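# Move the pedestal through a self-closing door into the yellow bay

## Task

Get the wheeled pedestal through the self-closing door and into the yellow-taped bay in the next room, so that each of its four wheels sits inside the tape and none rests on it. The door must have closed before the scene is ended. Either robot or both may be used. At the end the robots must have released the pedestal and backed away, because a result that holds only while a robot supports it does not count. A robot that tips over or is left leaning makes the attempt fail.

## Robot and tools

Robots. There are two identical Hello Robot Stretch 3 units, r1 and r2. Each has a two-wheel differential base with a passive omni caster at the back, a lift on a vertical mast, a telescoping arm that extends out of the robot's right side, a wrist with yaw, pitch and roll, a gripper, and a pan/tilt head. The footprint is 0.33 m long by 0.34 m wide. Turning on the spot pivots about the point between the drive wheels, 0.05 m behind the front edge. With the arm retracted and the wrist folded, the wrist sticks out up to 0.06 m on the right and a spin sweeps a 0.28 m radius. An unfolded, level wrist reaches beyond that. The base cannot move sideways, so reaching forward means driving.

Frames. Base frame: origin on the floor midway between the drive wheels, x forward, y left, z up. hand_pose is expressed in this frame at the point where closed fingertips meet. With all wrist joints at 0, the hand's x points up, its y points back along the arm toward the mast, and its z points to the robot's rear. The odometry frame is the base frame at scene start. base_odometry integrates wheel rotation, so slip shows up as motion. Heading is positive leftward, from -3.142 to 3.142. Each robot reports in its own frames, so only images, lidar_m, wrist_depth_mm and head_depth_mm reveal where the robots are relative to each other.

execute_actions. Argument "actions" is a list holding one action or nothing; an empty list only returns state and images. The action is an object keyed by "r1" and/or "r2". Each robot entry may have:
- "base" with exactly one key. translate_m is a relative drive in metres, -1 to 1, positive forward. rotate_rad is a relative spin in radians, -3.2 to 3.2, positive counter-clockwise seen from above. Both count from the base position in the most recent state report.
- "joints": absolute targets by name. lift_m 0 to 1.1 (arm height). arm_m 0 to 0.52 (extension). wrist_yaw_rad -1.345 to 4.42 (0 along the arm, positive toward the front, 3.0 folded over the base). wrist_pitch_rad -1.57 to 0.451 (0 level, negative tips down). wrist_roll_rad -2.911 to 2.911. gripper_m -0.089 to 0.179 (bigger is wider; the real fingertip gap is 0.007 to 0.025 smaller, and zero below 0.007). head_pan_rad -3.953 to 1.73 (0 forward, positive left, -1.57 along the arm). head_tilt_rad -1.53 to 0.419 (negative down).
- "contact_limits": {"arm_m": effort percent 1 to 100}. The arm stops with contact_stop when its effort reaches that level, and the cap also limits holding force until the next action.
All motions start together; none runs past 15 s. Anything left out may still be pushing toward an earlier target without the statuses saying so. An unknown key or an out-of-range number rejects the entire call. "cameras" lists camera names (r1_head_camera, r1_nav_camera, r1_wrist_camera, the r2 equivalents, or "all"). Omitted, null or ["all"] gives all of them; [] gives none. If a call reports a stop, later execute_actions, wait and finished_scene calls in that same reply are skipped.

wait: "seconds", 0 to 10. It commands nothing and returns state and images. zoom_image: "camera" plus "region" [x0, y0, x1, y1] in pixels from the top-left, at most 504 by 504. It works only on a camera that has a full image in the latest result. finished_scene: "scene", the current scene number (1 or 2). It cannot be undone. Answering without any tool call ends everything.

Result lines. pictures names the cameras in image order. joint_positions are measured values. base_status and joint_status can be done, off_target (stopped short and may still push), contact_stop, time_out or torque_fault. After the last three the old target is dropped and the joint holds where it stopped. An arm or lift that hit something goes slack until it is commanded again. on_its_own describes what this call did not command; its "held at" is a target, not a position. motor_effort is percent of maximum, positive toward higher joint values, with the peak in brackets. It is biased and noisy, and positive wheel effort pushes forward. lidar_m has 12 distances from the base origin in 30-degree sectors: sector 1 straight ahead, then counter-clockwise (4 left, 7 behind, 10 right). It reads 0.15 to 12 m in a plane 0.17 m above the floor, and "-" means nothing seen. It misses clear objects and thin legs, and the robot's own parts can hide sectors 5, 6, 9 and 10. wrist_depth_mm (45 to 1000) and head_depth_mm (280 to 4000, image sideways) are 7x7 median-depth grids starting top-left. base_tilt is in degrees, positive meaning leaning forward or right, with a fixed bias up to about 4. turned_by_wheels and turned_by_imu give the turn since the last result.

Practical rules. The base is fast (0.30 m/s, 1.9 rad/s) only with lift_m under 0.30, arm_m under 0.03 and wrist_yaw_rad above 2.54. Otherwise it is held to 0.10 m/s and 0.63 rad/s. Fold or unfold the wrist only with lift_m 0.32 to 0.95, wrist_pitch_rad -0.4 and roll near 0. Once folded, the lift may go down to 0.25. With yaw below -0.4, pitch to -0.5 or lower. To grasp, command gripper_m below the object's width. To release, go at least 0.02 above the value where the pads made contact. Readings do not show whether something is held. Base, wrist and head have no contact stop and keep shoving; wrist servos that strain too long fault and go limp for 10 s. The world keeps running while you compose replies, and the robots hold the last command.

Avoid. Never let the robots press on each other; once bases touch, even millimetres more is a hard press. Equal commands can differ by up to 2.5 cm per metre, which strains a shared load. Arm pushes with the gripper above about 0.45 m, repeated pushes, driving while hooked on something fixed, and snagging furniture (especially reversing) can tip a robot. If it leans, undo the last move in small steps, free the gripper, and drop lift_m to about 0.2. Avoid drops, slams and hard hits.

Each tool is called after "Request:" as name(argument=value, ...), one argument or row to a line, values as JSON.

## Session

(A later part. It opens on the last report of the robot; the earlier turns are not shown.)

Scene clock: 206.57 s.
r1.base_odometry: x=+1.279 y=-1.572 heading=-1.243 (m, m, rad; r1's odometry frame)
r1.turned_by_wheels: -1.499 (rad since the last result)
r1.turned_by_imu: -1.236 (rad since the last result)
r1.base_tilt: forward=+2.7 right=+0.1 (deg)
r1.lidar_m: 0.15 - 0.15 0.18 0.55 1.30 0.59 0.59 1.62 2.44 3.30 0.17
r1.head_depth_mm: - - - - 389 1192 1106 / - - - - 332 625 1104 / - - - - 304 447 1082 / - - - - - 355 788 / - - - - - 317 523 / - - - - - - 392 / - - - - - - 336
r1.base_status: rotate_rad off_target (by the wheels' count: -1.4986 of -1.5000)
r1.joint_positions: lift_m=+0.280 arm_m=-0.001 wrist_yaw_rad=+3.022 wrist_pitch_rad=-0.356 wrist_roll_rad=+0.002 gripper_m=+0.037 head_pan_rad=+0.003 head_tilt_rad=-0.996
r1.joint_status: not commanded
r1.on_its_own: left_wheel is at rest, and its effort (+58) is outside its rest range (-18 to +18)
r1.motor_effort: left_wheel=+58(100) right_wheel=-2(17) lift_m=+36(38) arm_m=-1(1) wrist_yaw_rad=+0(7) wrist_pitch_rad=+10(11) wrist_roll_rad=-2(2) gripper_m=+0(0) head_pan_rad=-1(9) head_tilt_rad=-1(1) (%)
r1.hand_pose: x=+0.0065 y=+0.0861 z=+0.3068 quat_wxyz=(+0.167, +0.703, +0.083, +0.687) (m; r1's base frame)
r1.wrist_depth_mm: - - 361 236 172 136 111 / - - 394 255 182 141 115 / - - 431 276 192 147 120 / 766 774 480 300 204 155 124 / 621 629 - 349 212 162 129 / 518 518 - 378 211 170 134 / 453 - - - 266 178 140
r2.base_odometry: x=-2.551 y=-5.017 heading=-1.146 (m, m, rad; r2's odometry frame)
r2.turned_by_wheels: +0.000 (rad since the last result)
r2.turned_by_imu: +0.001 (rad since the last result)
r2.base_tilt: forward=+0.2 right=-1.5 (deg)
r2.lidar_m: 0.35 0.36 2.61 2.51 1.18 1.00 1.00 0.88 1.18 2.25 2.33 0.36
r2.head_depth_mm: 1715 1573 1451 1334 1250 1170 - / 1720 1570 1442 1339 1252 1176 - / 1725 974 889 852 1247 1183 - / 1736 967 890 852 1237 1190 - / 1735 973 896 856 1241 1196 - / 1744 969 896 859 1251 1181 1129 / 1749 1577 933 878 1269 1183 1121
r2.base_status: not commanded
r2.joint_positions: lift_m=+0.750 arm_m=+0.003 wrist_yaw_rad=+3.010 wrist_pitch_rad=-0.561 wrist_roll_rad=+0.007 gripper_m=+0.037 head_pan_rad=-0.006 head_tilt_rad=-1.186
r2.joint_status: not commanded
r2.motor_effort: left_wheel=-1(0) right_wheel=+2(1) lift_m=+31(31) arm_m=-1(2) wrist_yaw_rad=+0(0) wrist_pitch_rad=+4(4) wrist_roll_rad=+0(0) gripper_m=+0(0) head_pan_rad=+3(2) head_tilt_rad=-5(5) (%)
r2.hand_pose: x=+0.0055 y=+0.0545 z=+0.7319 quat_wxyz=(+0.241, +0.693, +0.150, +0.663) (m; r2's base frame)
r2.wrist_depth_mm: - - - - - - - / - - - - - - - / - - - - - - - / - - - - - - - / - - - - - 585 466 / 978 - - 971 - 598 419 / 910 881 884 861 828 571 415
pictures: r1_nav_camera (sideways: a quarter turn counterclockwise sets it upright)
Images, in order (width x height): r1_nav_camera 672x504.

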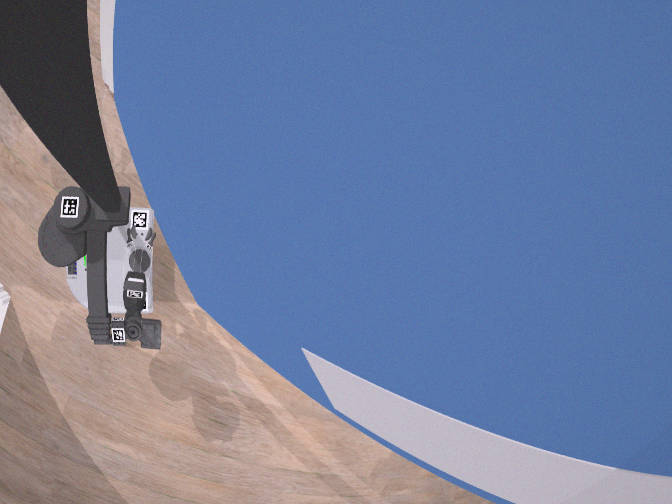

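Request:
execute_actions(
  actions=[
    {"r1":{"base":{"rotate_rad":-0.6},"joints":{"head_tilt_rad":-1.3}}},
  ],
  cameras=["r1_nav_camera"],
)

Scene clock: 208.63 s.
r1.base_odometry: x=+1.279 y=-1.572 heading=-1.842 (m, m, rad; r1's odometry frame)
r1.turned_by_wheels: -0.599 (rad since the last result)
r1.turned_by_imu: -0.515 (rad since the last result)
r1.base_tilt: forward=+2.7 right=+0.1 (deg)
r1.lidar_m: 0.25 0.18 0.17 0.18 0.24 0.65 1.29 0.57 0.58 1.65 2.44 3.34
r1.head_depth_mm: 1561 1472 1372 1307 1236 1170 1113 / 1569 1463 1380 1302 1244 - 1105 / 1578 1473 1382 1308 1241 - - / 1567 1471 1378 1293 1234 - - / 323 383 480 631 929 1170 - / 289 313 372 457 596 810 - / - - 306 359 438 563 676
r1.base_status: rotate_rad off_target (by the wheels' count: -0.5989 of -0.6000)
r1.joint_positions: lift_m=+0.280 arm_m=-0.001 wrist_yaw_rad=+3.022 wrist_pitch_rad=-0.356 wrist_roll_rad=+0.002 gripper_m=+0.037 head_pan_rad=+0.003 head_tilt_rad=-1.285
r1.joint_status: all done
r1.on_its_own: left_wheel is at rest, and its effort (+43) is outside its rest range (-18 to +18)
r1.motor_effort: left_wheel=+43(76) right_wheel=-1(9) lift_m=+36(36) arm_m=-1(1) wrist_yaw_rad=+0(0) wrist_pitch_rad=+10(10) wrist_roll_rad=-2(2) gripper_m=+0(0) head_pan_rad=-2(2) head_tilt_rad=-5(18) (%)
r1.hand_pose: x=+0.0065 y=+0.0861 z=+0.3068 quat_wxyz=(+0.167, +0.703, +0.083, +0.687) (m; r1's base frame)
r1.wrist_depth_mm: 293 - 227 206 186 170 155 / 334 - 247 223 198 180 165 / 384 349 271 241 215 194 176 / 443 391 297 265 233 209 188 / 534 439 - 302 250 225 202 / 516 490 - 330 270 246 219 / 455 - - - 321 271 237
r2.base_odometry: x=-2.551 y=-5.017 heading=-1.146 (m, m, rad; r2's odometry frame)
r2.turned_by_wheels: +0.000 (rad since the last result)
r2.turned_by_imu: +0.001 (rad since the last result)
r2.base_tilt: forward=+0.2 right=-1.5 (deg)
r2.lidar_m: 0.35 0.36 2.60 2.51 1.19 1.00 1.00 0.88 1.18 2.25 2.33 0.36
r2.head_depth_mm: 1717 1569 1437 1341 1246 1169 - / 1729 1577 1452 1334 1253 1173 - / 1723 979 889 848 1244 1185 - / 1726 968 890 852 1235 1191 - / 1734 970 894 856 1239 1195 - / 1750 974 897 857 1250 1181 1132 / 1750 1582 929 876 1264 1185 1124
r2.base_status: not commanded
r2.joint_positions: lift_m=+0.750 arm_m=+0.003 wrist_yaw_rad=+3.010 wrist_pitch_rad=-0.561 wrist_roll_rad=+0.007 gripper_m=+0.037 head_pan_rad=-0.006 head_tilt_rad=-1.186
r2.joint_status: not commanded
r2.motor_effort: left_wheel=-1(0) right_wheel=+1(2) lift_m=+31(31) arm_m=-2(2) wrist_yaw_rad=+0(0) wrist_pitch_rad=+4(4) wrist_roll_rad=+0(0) gripper_m=+0(0) head_pan_rad=+2(3) head_tilt_rad=-5(5) (%)
r2.hand_pose: x=+0.0055 y=+0.0545 z=+0.7319 quat_wxyz=(+0.241, +0.693, +0.150, +0.663) (m; r2's base frame)
r2.wrist_depth_mm: - - - - - - - / - - - - - - - / - - - - - - - / - - - - - - - / - - - - - 578 469 / 989 - 990 977 - 598 420 / 885 868 851 856 850 572 414
pictures: r1_nav_camera (sideways: a quarter turn counterclockwise sets it upright)
Images, in order (width x height): r1_nav_camera 672x504.

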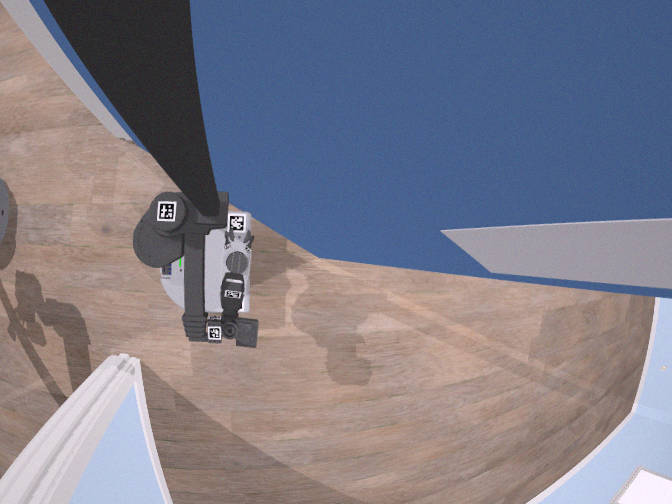

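Request:
execute_actions(
  actions=[
    {"r1":{"base":{"rotate_rad":-0.75}}},
  ],
  cameras=["r1_nav_camera"],
)

Scene clock: 210.97 s.
r1.base_odometry: x=+1.279 y=-1.572 heading=-2.592 (m, m, rad; r1's odometry frame)
r1.turned_by_wheels: -0.749 (rad since the last result)
r1.turned_by_imu: -0.724 (rad since the last result)
r1.base_tilt: forward=+2.7 right=+0.1 (deg)
r1.lidar_m: 2.83 5.36 0.24 0.20 0.20 0.24 0.41 1.28 1.72 0.57 0.96 2.35
r1.head_depth_mm: 1550 1467 1379 1298 1234 1175 1117 / 1573 1464 1376 1301 1233 - 1104 / 1562 1470 1383 1299 1239 - - / 1581 1473 1386 1305 1237 - - / 1578 1477 1388 1314 1241 1201 - / 1566 1486 1390 1317 1224 911 - / 1587 1488 1400 1317 763 641 562
r1.base_status: done
r1.joint_positions: lift_m=+0.280 arm_m=-0.001 wrist_yaw_rad=+3.022 wrist_pitch_rad=-0.356 wrist_roll_rad=+0.002 gripper_m=+0.037 head_pan_rad=+0.002 head_tilt_rad=-1.289
r1.joint_status: not commanded
r1.motor_effort: left_wheel=+11(59) right_wheel=-16(34) lift_m=+36(36) arm_m=-1(1) wrist_yaw_rad=+0(1) wrist_pitch_rad=+10(10) wrist_roll_rad=-2(2) gripper_m=+0(0) head_pan_rad=-2(2) head_tilt_rad=-3(5) (%)
r1.hand_pose: x=+0.0063 y=+0.0862 z=+0.3067 quat_wxyz=(+0.167, +0.703, +0.084, +0.687) (m; r1's base frame)
r1.wrist_depth_mm: 182 - 213 233 260 294 - / 193 - 233 254 286 326 - / 206 218 252 278 316 - - / 222 234 276 306 352 798 859 / 240 258 - 336 406 655 670 / 261 284 - 377 489 547 548 / 282 - - - 457 458 466
r2.base_odometry: x=-2.551 y=-5.017 heading=-1.146 (m, m, rad; r2's odometry frame)
r2.turned_by_wheels: +0.000 (rad since the last result)
r2.turned_by_imu: +0.001 (rad since the last result)
r2.base_tilt: forward=+0.2 right=-1.5 (deg)
r2.lidar_m: 0.35 0.36 2.60 2.50 1.19 1.00 1.00 0.88 1.18 2.25 2.33 0.36
r2.head_depth_mm: 1710 1566 1452 1343 1252 1170 - / 1724 1565 1452 1343 1247 1177 - / 1731 979 887 848 1241 1187 - / 1733 964 892 852 1235 1191 - / 1745 971 893 853 1236 1195 - / 1744 977 898 857 1254 1185 1132 / 1749 1585 928 879 1268 1186 1123
r2.base_status: not commanded
r2.joint_positions: lift_m=+0.750 arm_m=+0.003 wrist_yaw_rad=+3.010 wrist_pitch_rad=-0.561 wrist_roll_rad=+0.007 gripper_m=+0.037 head_pan_rad=-0.006 head_tilt_rad=-1.186
r2.joint_status: not commanded
r2.motor_effort: left_wheel=+0(0) right_wheel=+1(1) lift_m=+31(31) arm_m=-2(2) wrist_yaw_rad=+0(0) wrist_pitch_rad=+4(4) wrist_roll_rad=+0(0) gripper_m=+0(0) head_pan_rad=+2(3) head_tilt_rad=-5(4) (%)
r2.hand_pose: x=+0.0055 y=+0.0545 z=+0.7319 quat_wxyz=(+0.241, +0.693, +0.150, +0.663) (m; r2's base frame)
r2.wrist_depth_mm: - - - - - - - / - - - - - - - / - - - - - - - / - - - - - - - / - - - - - 585 463 / - - - 988 - 593 421 / 910 885 847 879 838 577 412
pictures: r1_nav_camera (sideways: a quarter turn counterclockwise sets it upright)
Images, in order (width x height): r1_nav_camera 672x504.

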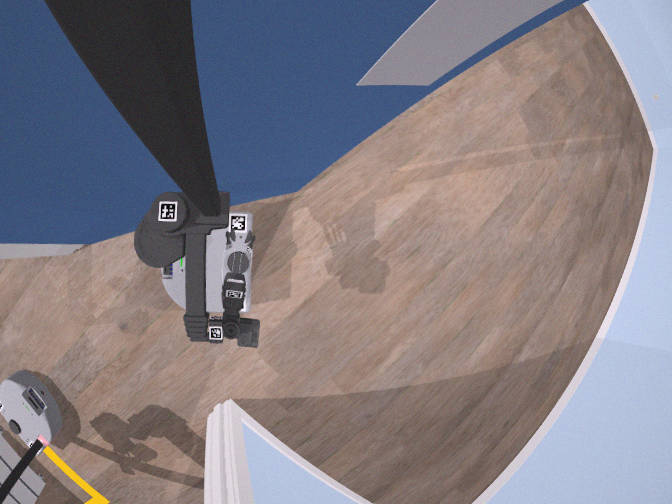

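Clear ahead; drive out.

Request:
execute_actions(
  actions=[
    {"r1":{"base":{"translate_m":1.0}}},
  ],
  cameras=["r1_nav_camera"],
)

Request:
execute_actions(
  actions=[
    {"r1":{"base":{"translate_m":0.5},"joints":{"head_pan_rad":-3.0,"head_tilt_rad":-0.6}},"r2":{"joints":{"head_pan_rad":-3.1,"head_tilt_rad":-0.3}}},
  ],
  cameras=["r1_nav_camera","r2_head_camera"],
)

Request:
wait(
  seconds=5,
)

Scene clock: 216.40 s.
r1.base_odometry: x=+0.427 y=-2.095 heading=-2.591 (m, m, rad; r1's odometry frame)
r1.turned_by_wheels: +0.000 (rad since the last result)
r1.turned_by_imu: +0.004 (rad since the last result)
r1.base_tilt: forward=+2.7 right=+0.0 (deg)
r1.lidar_m: 2.04 3.91 4.69 3.43 3.06 2.09 1.23 1.11 1.17 1.42 1.69 1.70
r1.head_depth_mm: 1558 1459 1375 1301 1235 1164 1117 / 1566 1468 1383 1299 1235 - 1111 / 1567 1471 1381 1304 1236 - - / 1578 1468 1392 1302 1246 - - / 1568 1470 1393 1314 1239 1206 - / 1575 1477 1387 1311 1248 1197 - / 1590 1477 1395 1312 1253 1192 1143
r1.base_status: done
r1.joint_positions: lift_m=+0.280 arm_m=-0.001 wrist_yaw_rad=+3.022 wrist_pitch_rad=-0.356 wrist_roll_rad=+0.002 gripper_m=+0.037 head_pan_rad=+0.002 head_tilt_rad=-1.289
r1.joint_status: not commanded
r1.motor_effort: left_wheel=+1(22) right_wheel=-2(11) lift_m=+36(36) arm_m=+0(1) wrist_yaw_rad=-1(0) wrist_pitch_rad=+10(10) wrist_roll_rad=-2(2) gripper_m=+0(0) head_pan_rad=-1(2) head_tilt_rad=-3(3) (%)
r1.hand_pose: x=+0.0063 y=+0.0862 z=+0.3067 quat_wxyz=(+0.167, +0.703, +0.084, +0.687) (m; r1's base frame)
r1.wrist_depth_mm: - - - - - - - / - - - - - - - / - - - - - - - / 772 776 800 816 811 852 853 / 615 618 - 645 667 656 670 / 512 522 - 530 560 543 550 / 455 - - - 459 463 464
r2.base_odometry: x=-2.551 y=-5.017 heading=-1.146 (m, m, rad; r2's odometry frame)
r2.turned_by_wheels: +0.000 (rad since the last result)
r2.turned_by_imu: +0.002 (rad since the last result)
r2.base_tilt: forward=+0.2 right=-1.6 (deg)
r2.lidar_m: 0.35 0.36 2.60 2.50 1.19 1.00 0.94 0.88 1.18 2.25 2.33 0.36
r2.head_depth_mm: 1718 1560 1445 1340 1254 1169 - / 1714 1568 1447 1343 1249 1174 - / 1728 978 889 851 1242 1186 - / 1741 968 890 852 1228 1190 - / 1732 970 897 855 1242 1189 - / 1752 977 895 858 1254 1187 1126 / 1751 1575 931 882 1269 1184 1116
r2.base_status: not commanded
r2.joint_positions: lift_m=+0.750 arm_m=+0.003 wrist_yaw_rad=+3.010 wrist_pitch_rad=-0.561 wrist_roll_rad=+0.007 gripper_m=+0.037 head_pan_rad=-0.006 head_tilt_rad=-1.186
r2.joint_status: not commanded
r2.motor_effort: left_wheel=-1(0) right_wheel=+1(1) lift_m=+31(31) arm_m=-2(2) wrist_yaw_rad=+0(0) wrist_pitch_rad=+4(4) wrist_roll_rad=+0(0) gripper_m=+0(0) head_pan_rad=+3(3) head_tilt_rad=-5(5) (%)
r2.hand_pose: x=+0.0055 y=+0.0545 z=+0.7319 quat_wxyz=(+0.241, +0.693, +0.150, +0.663) (m; r2's base frame)
r2.wrist_depth_mm: - - - - - - - / - - - - - - - / - - - - - - - / - - - - - - - / - - - - - 584 465 / 990 - - 971 - 603 418 / 907 877 864 864 862 577 410
pictures: r1_nav_camera (sideways: a quarter turn counterclockwise sets it upright)
Images, in order (width x height): r1_nav_camera 672x504.

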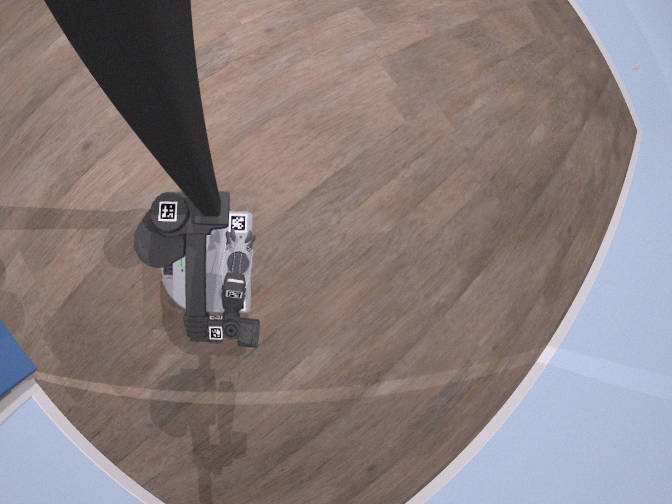

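Scene clock: 219.73 s.
r1.base_odometry: x=+0.001 y=-2.357 heading=-2.591 (m, m, rad; r1's odometry frame)
r1.turned_by_wheels: +0.000 (rad since the last result)
r1.turned_by_imu: +0.002 (rad since the last result)
r1.base_tilt: forward=+2.6 right=+0.1 (deg)
r1.lidar_m: 1.66 3.17 4.28 3.78 3.39 2.75 1.72 1.54 1.55 1.52 1.36 1.37
r1.head_depth_mm: 1911 2139 2412 2226 1767 1453 1249 / 1776 1965 2191 2245 1786 1466 1248 / 1666 1815 2009 2180 1782 1475 1262 / 1575 1706 1864 2089 1790 1488 1261 / 1475 1598 1761 1939 1814 1501 1271 / 1377 1488 1654 1806 1830 1498 1280 / 1325 1429 1547 1685 1785 1511 1275
r1.base_status: done
r1.joint_positions: lift_m=+0.280 arm_m=-0.001 wrist_yaw_rad=+3.022 wrist_pitch_rad=-0.356 wrist_roll_rad=+0.002 gripper_m=+0.037 head_pan_rad=-2.993 head_tilt_rad=-0.606
r1.joint_status: all done
r1.motor_effort: left_wheel=+1(11) right_wheel=-2(7) lift_m=+36(36) arm_m=-1(1) wrist_yaw_rad=-1(0) wrist_pitch_rad=+10(10) wrist_roll_rad=-2(2) gripper_m=+1(0) head_pan_rad=-5(50) head_tilt_rad=+1(25) (%)
r1.hand_pose: x=+0.0063 y=+0.0862 z=+0.3067 quat_wxyz=(+0.167, +0.703, +0.084, +0.687) (m; r1's base frame)
r1.wrist_depth_mm: - - - - - - - / - - - - - - - / - - - - - - - / 783 779 796 807 817 841 855 / 621 623 - 648 656 662 676 / 514 521 - 529 557 547 553 / 455 - - - 460 465 465
r2.base_odometry: x=-2.551 y=-5.017 heading=-1.146 (m, m, rad; r2's odometry frame)
r2.turned_by_wheels: +0.000 (rad since the last result)
r2.turned_by_imu: +0.001 (rad since the last result)
r2.base_tilt: forward=+0.2 right=-1.5 (deg)
r2.lidar_m: 0.35 0.36 2.60 2.50 1.19 0.95 0.92 0.88 1.19 2.25 2.32 0.36
r2.head_depth_mm: 766 804 851 897 951 1013 1080 / 770 810 853 901 959 1018 1092 / 774 815 859 911 966 1030 1104 / 778 821 865 917 975 1039 1112 / 783 823 873 921 980 1045 1119 / 787 830 876 929 976 1040 1104 / 762 799 811 855 897 959 1028
r2.base_status: not commanded
r2.joint_positions: lift_m=+0.750 arm_m=+0.003 wrist_yaw_rad=+3.010 wrist_pitch_rad=-0.561 wrist_roll_rad=+0.007 gripper_m=+0.037 head_pan_rad=-3.093 head_tilt_rad=-0.310
r2.joint_status: all done
r2.motor_effort: left_wheel=+0(1) right_wheel=+1(1) lift_m=+31(31) arm_m=-2(2) wrist_yaw_rad=+0(0) wrist_pitch_rad=+4(4) wrist_roll_rad=+0(0) gripper_m=+0(0) head_pan_rad=-5(58) head_tilt_rad=+4(27) (%)
r2.hand_pose: x=+0.0055 y=+0.0545 z=+0.7319 quat_wxyz=(+0.241, +0.693, +0.150, +0.663) (m; r2's base frame)
r2.wrist_depth_mm: - - - - - - - / - - - - - - - / - - - - - - - / - - - - - - - / - - - - - 590 469 / 964 - - 966 - 585 421 / 893 872 854 865 867 578 413
pictures: r1_nav_camera (sideways: a quarter turn counterclockwise sets it upright), r2_head_camera (sideways: a quarter turn clockwise sets it upright)
Images, in order (width x height): r1_nav_camera 672x504, r2_head_camera 896x504.

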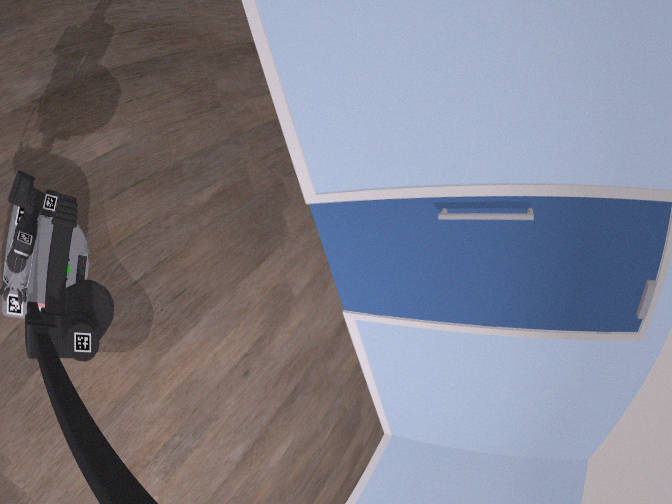

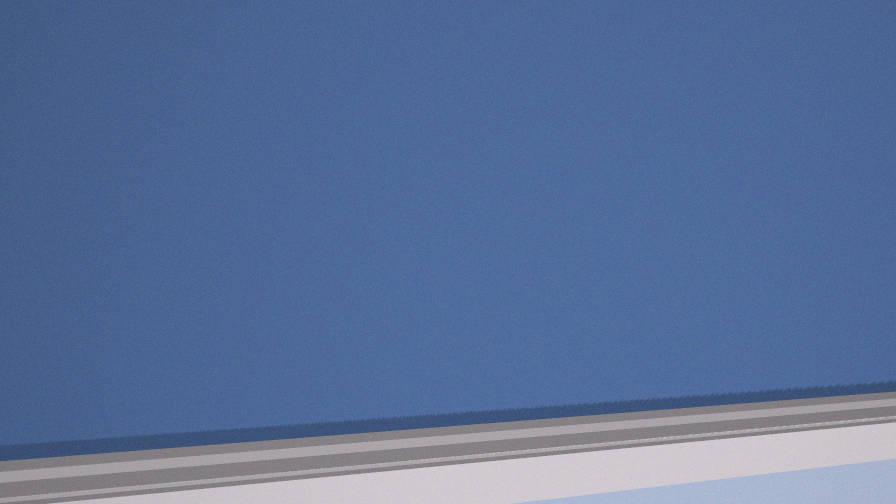

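Scene clock: 224.73 s.
r1.base_odometry: x=+0.001 y=-2.357 heading=-2.591 (m, m, rad; r1's odometry frame)
r1.turned_by_wheels: +0.000 (rad since the last result)
r1.turned_by_imu: +0.001 (rad since the last result)
r1.base_tilt: forward=+2.7 right=+0.0 (deg)
r1.lidar_m: 1.65 3.16 4.31 3.79 3.39 2.76 1.72 1.54 1.55 1.52 1.37 1.37
r1.head_depth_mm: 1891 2124 2387 2231 1762 1463 1251 / 1779 1977 2206 2272 1770 1471 1249 / 1674 1833 2021 2175 1796 1479 1258 / 1563 1701 1877 2061 1789 1481 1261 / 1481 1602 1756 1944 1824 1496 1269 / 1388 1495 1647 1817 1827 1501 1274 / 1335 1429 1548 1697 1787 1506 1278
r1.base_status: done
r1.joint_positions: lift_m=+0.280 arm_m=-0.001 wrist_yaw_rad=+3.022 wrist_pitch_rad=-0.356 wrist_roll_rad=+0.002 gripper_m=+0.037 head_pan_rad=-2.993 head_tilt_rad=-0.606
r1.joint_status: all done
r1.motor_effort: left_wheel=+1(11) right_wheel=-3(7) lift_m=+36(36) arm_m=-1(1) wrist_yaw_rad=+0(0) wrist_pitch_rad=+10(10) wrist_roll_rad=-2(2) gripper_m=+0(0) head_pan_rad=-5(50) head_tilt_rad=+2(25) (%)
r1.hand_pose: x=+0.0063 y=+0.0862 z=+0.3067 quat_wxyz=(+0.167, +0.703, +0.084, +0.687) (m; r1's base frame)
r1.wrist_depth_mm: - - - - - - - / - - - - - - - / - - - - - - - / 771 767 807 815 813 831 854 / 619 622 - 637 662 659 665 / 514 522 - 536 554 541 554 / 453 - - - 456 461 469
r2.base_odometry: x=-2.551 y=-5.017 heading=-1.146 (m, m, rad; r2's odometry frame)
r2.turned_by_wheels: +0.000 (rad since the last result)
r2.turned_by_imu: +0.001 (rad since the last result)
r2.base_tilt: forward=+0.3 right=-1.6 (deg)
r2.lidar_m: 0.35 0.36 2.60 2.50 1.19 0.95 0.92 0.88 1.18 2.24 2.34 0.36
r2.head_depth_mm: 765 805 847 896 951 1013 1083 / 769 809 854 903 958 1023 1093 / 772 818 857 909 963 1030 1103 / 780 821 866 918 974 1040 1110 / 785 823 869 923 982 1047 1125 / 787 831 875 931 977 1037 1105 / 761 796 809 852 902 957 1031
r2.base_status: not commanded
r2.joint_positions: lift_m=+0.750 arm_m=+0.003 wrist_yaw_rad=+3.010 wrist_pitch_rad=-0.561 wrist_roll_rad=+0.007 gripper_m=+0.037 head_pan_rad=-3.093 head_tilt_rad=-0.310
r2.joint_status: all done
r2.motor_effort: left_wheel=+0(1) right_wheel=+1(1) lift_m=+31(31) arm_m=-2(2) wrist_yaw_rad=+0(0) wrist_pitch_rad=+4(4) wrist_roll_rad=+0(0) gripper_m=+0(0) head_pan_rad=-6(58) head_tilt_rad=+3(27) (%)
r2.hand_pose: x=+0.0055 y=+0.0545 z=+0.7319 quat_wxyz=(+0.241, +0.693, +0.150, +0.663) (m; r2's base frame)
r2.wrist_depth_mm: - - - - - - - / - - - - - - - / - - - - - - - / - - - - - - - / - - - - - 584 463 / 982 - - 969 - 590 418 / 886 877 867 861 855 574 416
wait: 5.00 s; at rest by 0.27 s
pictures: r1_head_camera (sideways: a quarter turn clockwise sets it upright), r1_nav_camera (sideways: a quarter turn counterclockwise sets it upright), r1_wrist_camera, r2_head_camera (sideways: a quarter turn clockwise sets it upright), r2_nav_camera (sideways: a quarter turn counterclockwise sets it upright), r2_wrist_camera
Images, in order (width x height): r1_head_camera 896x504, r1_nav_camera 672x504, r1_wrist_camera 644x364, r2_head_camera 896x504, r2_nav_camera 672x504, r2_wrist_camera 644x364.

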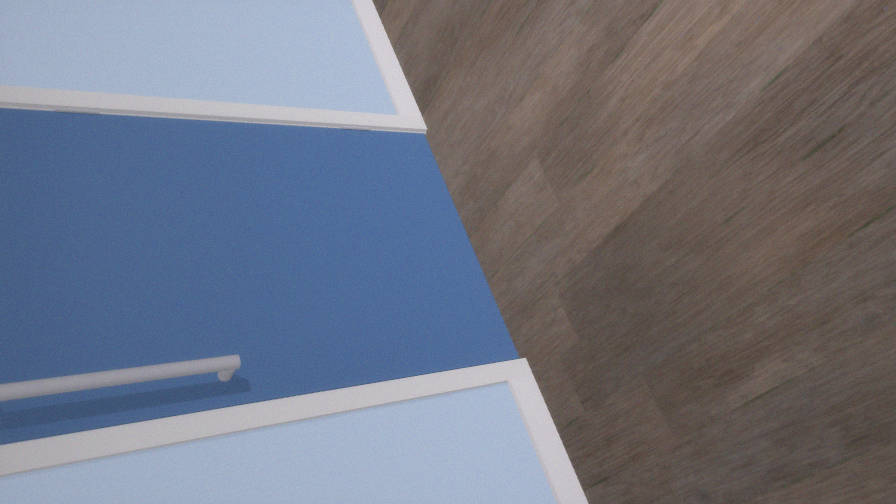

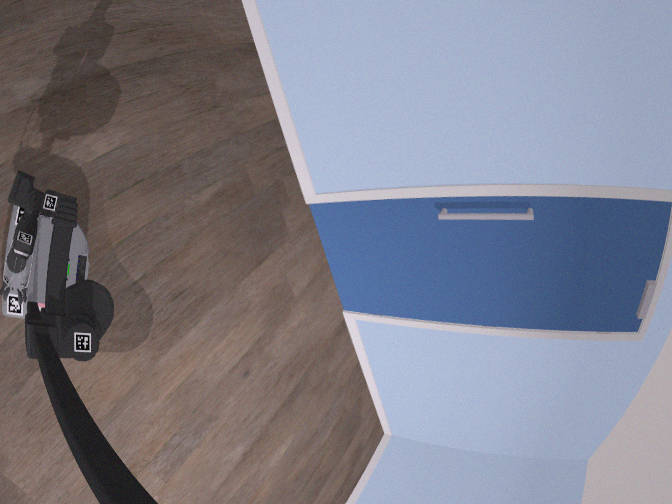

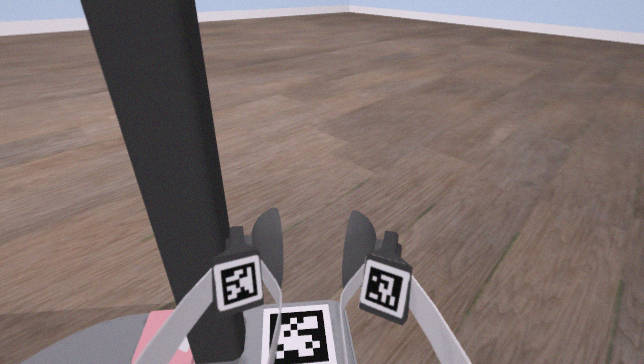

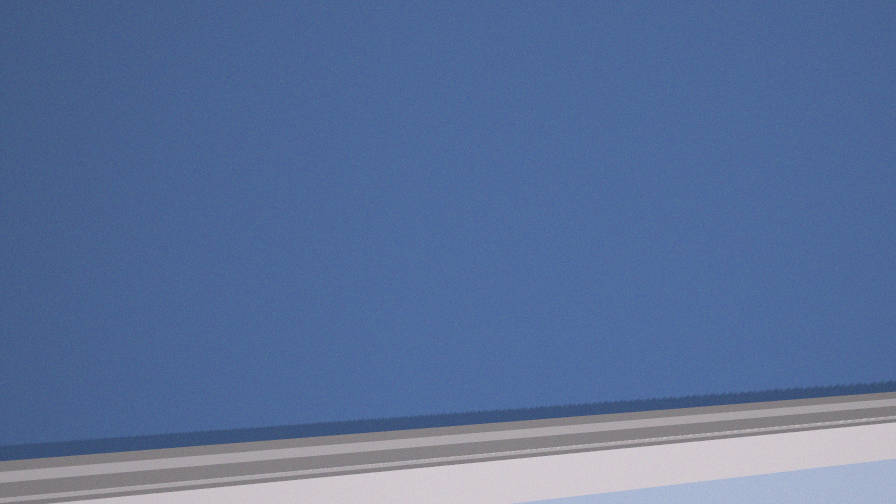

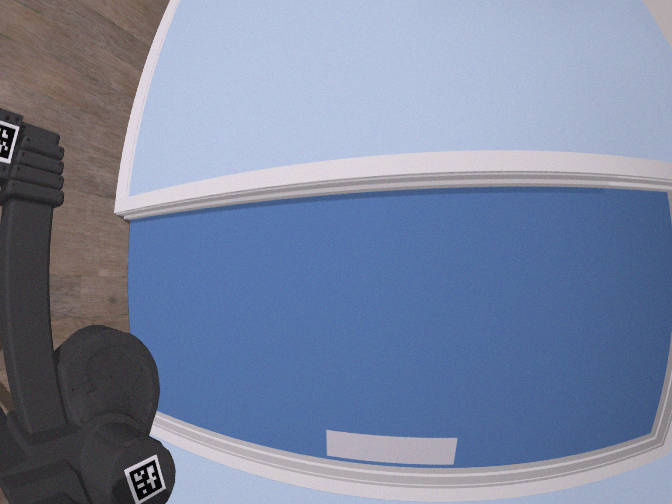

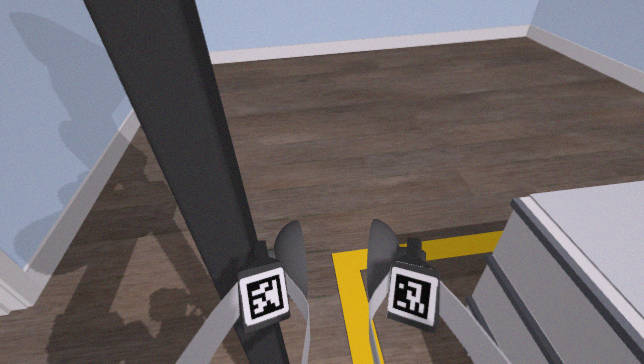

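Door is shut.

Request:
finished_scene(
  scene=2,
)

The scene is finished: the task was done.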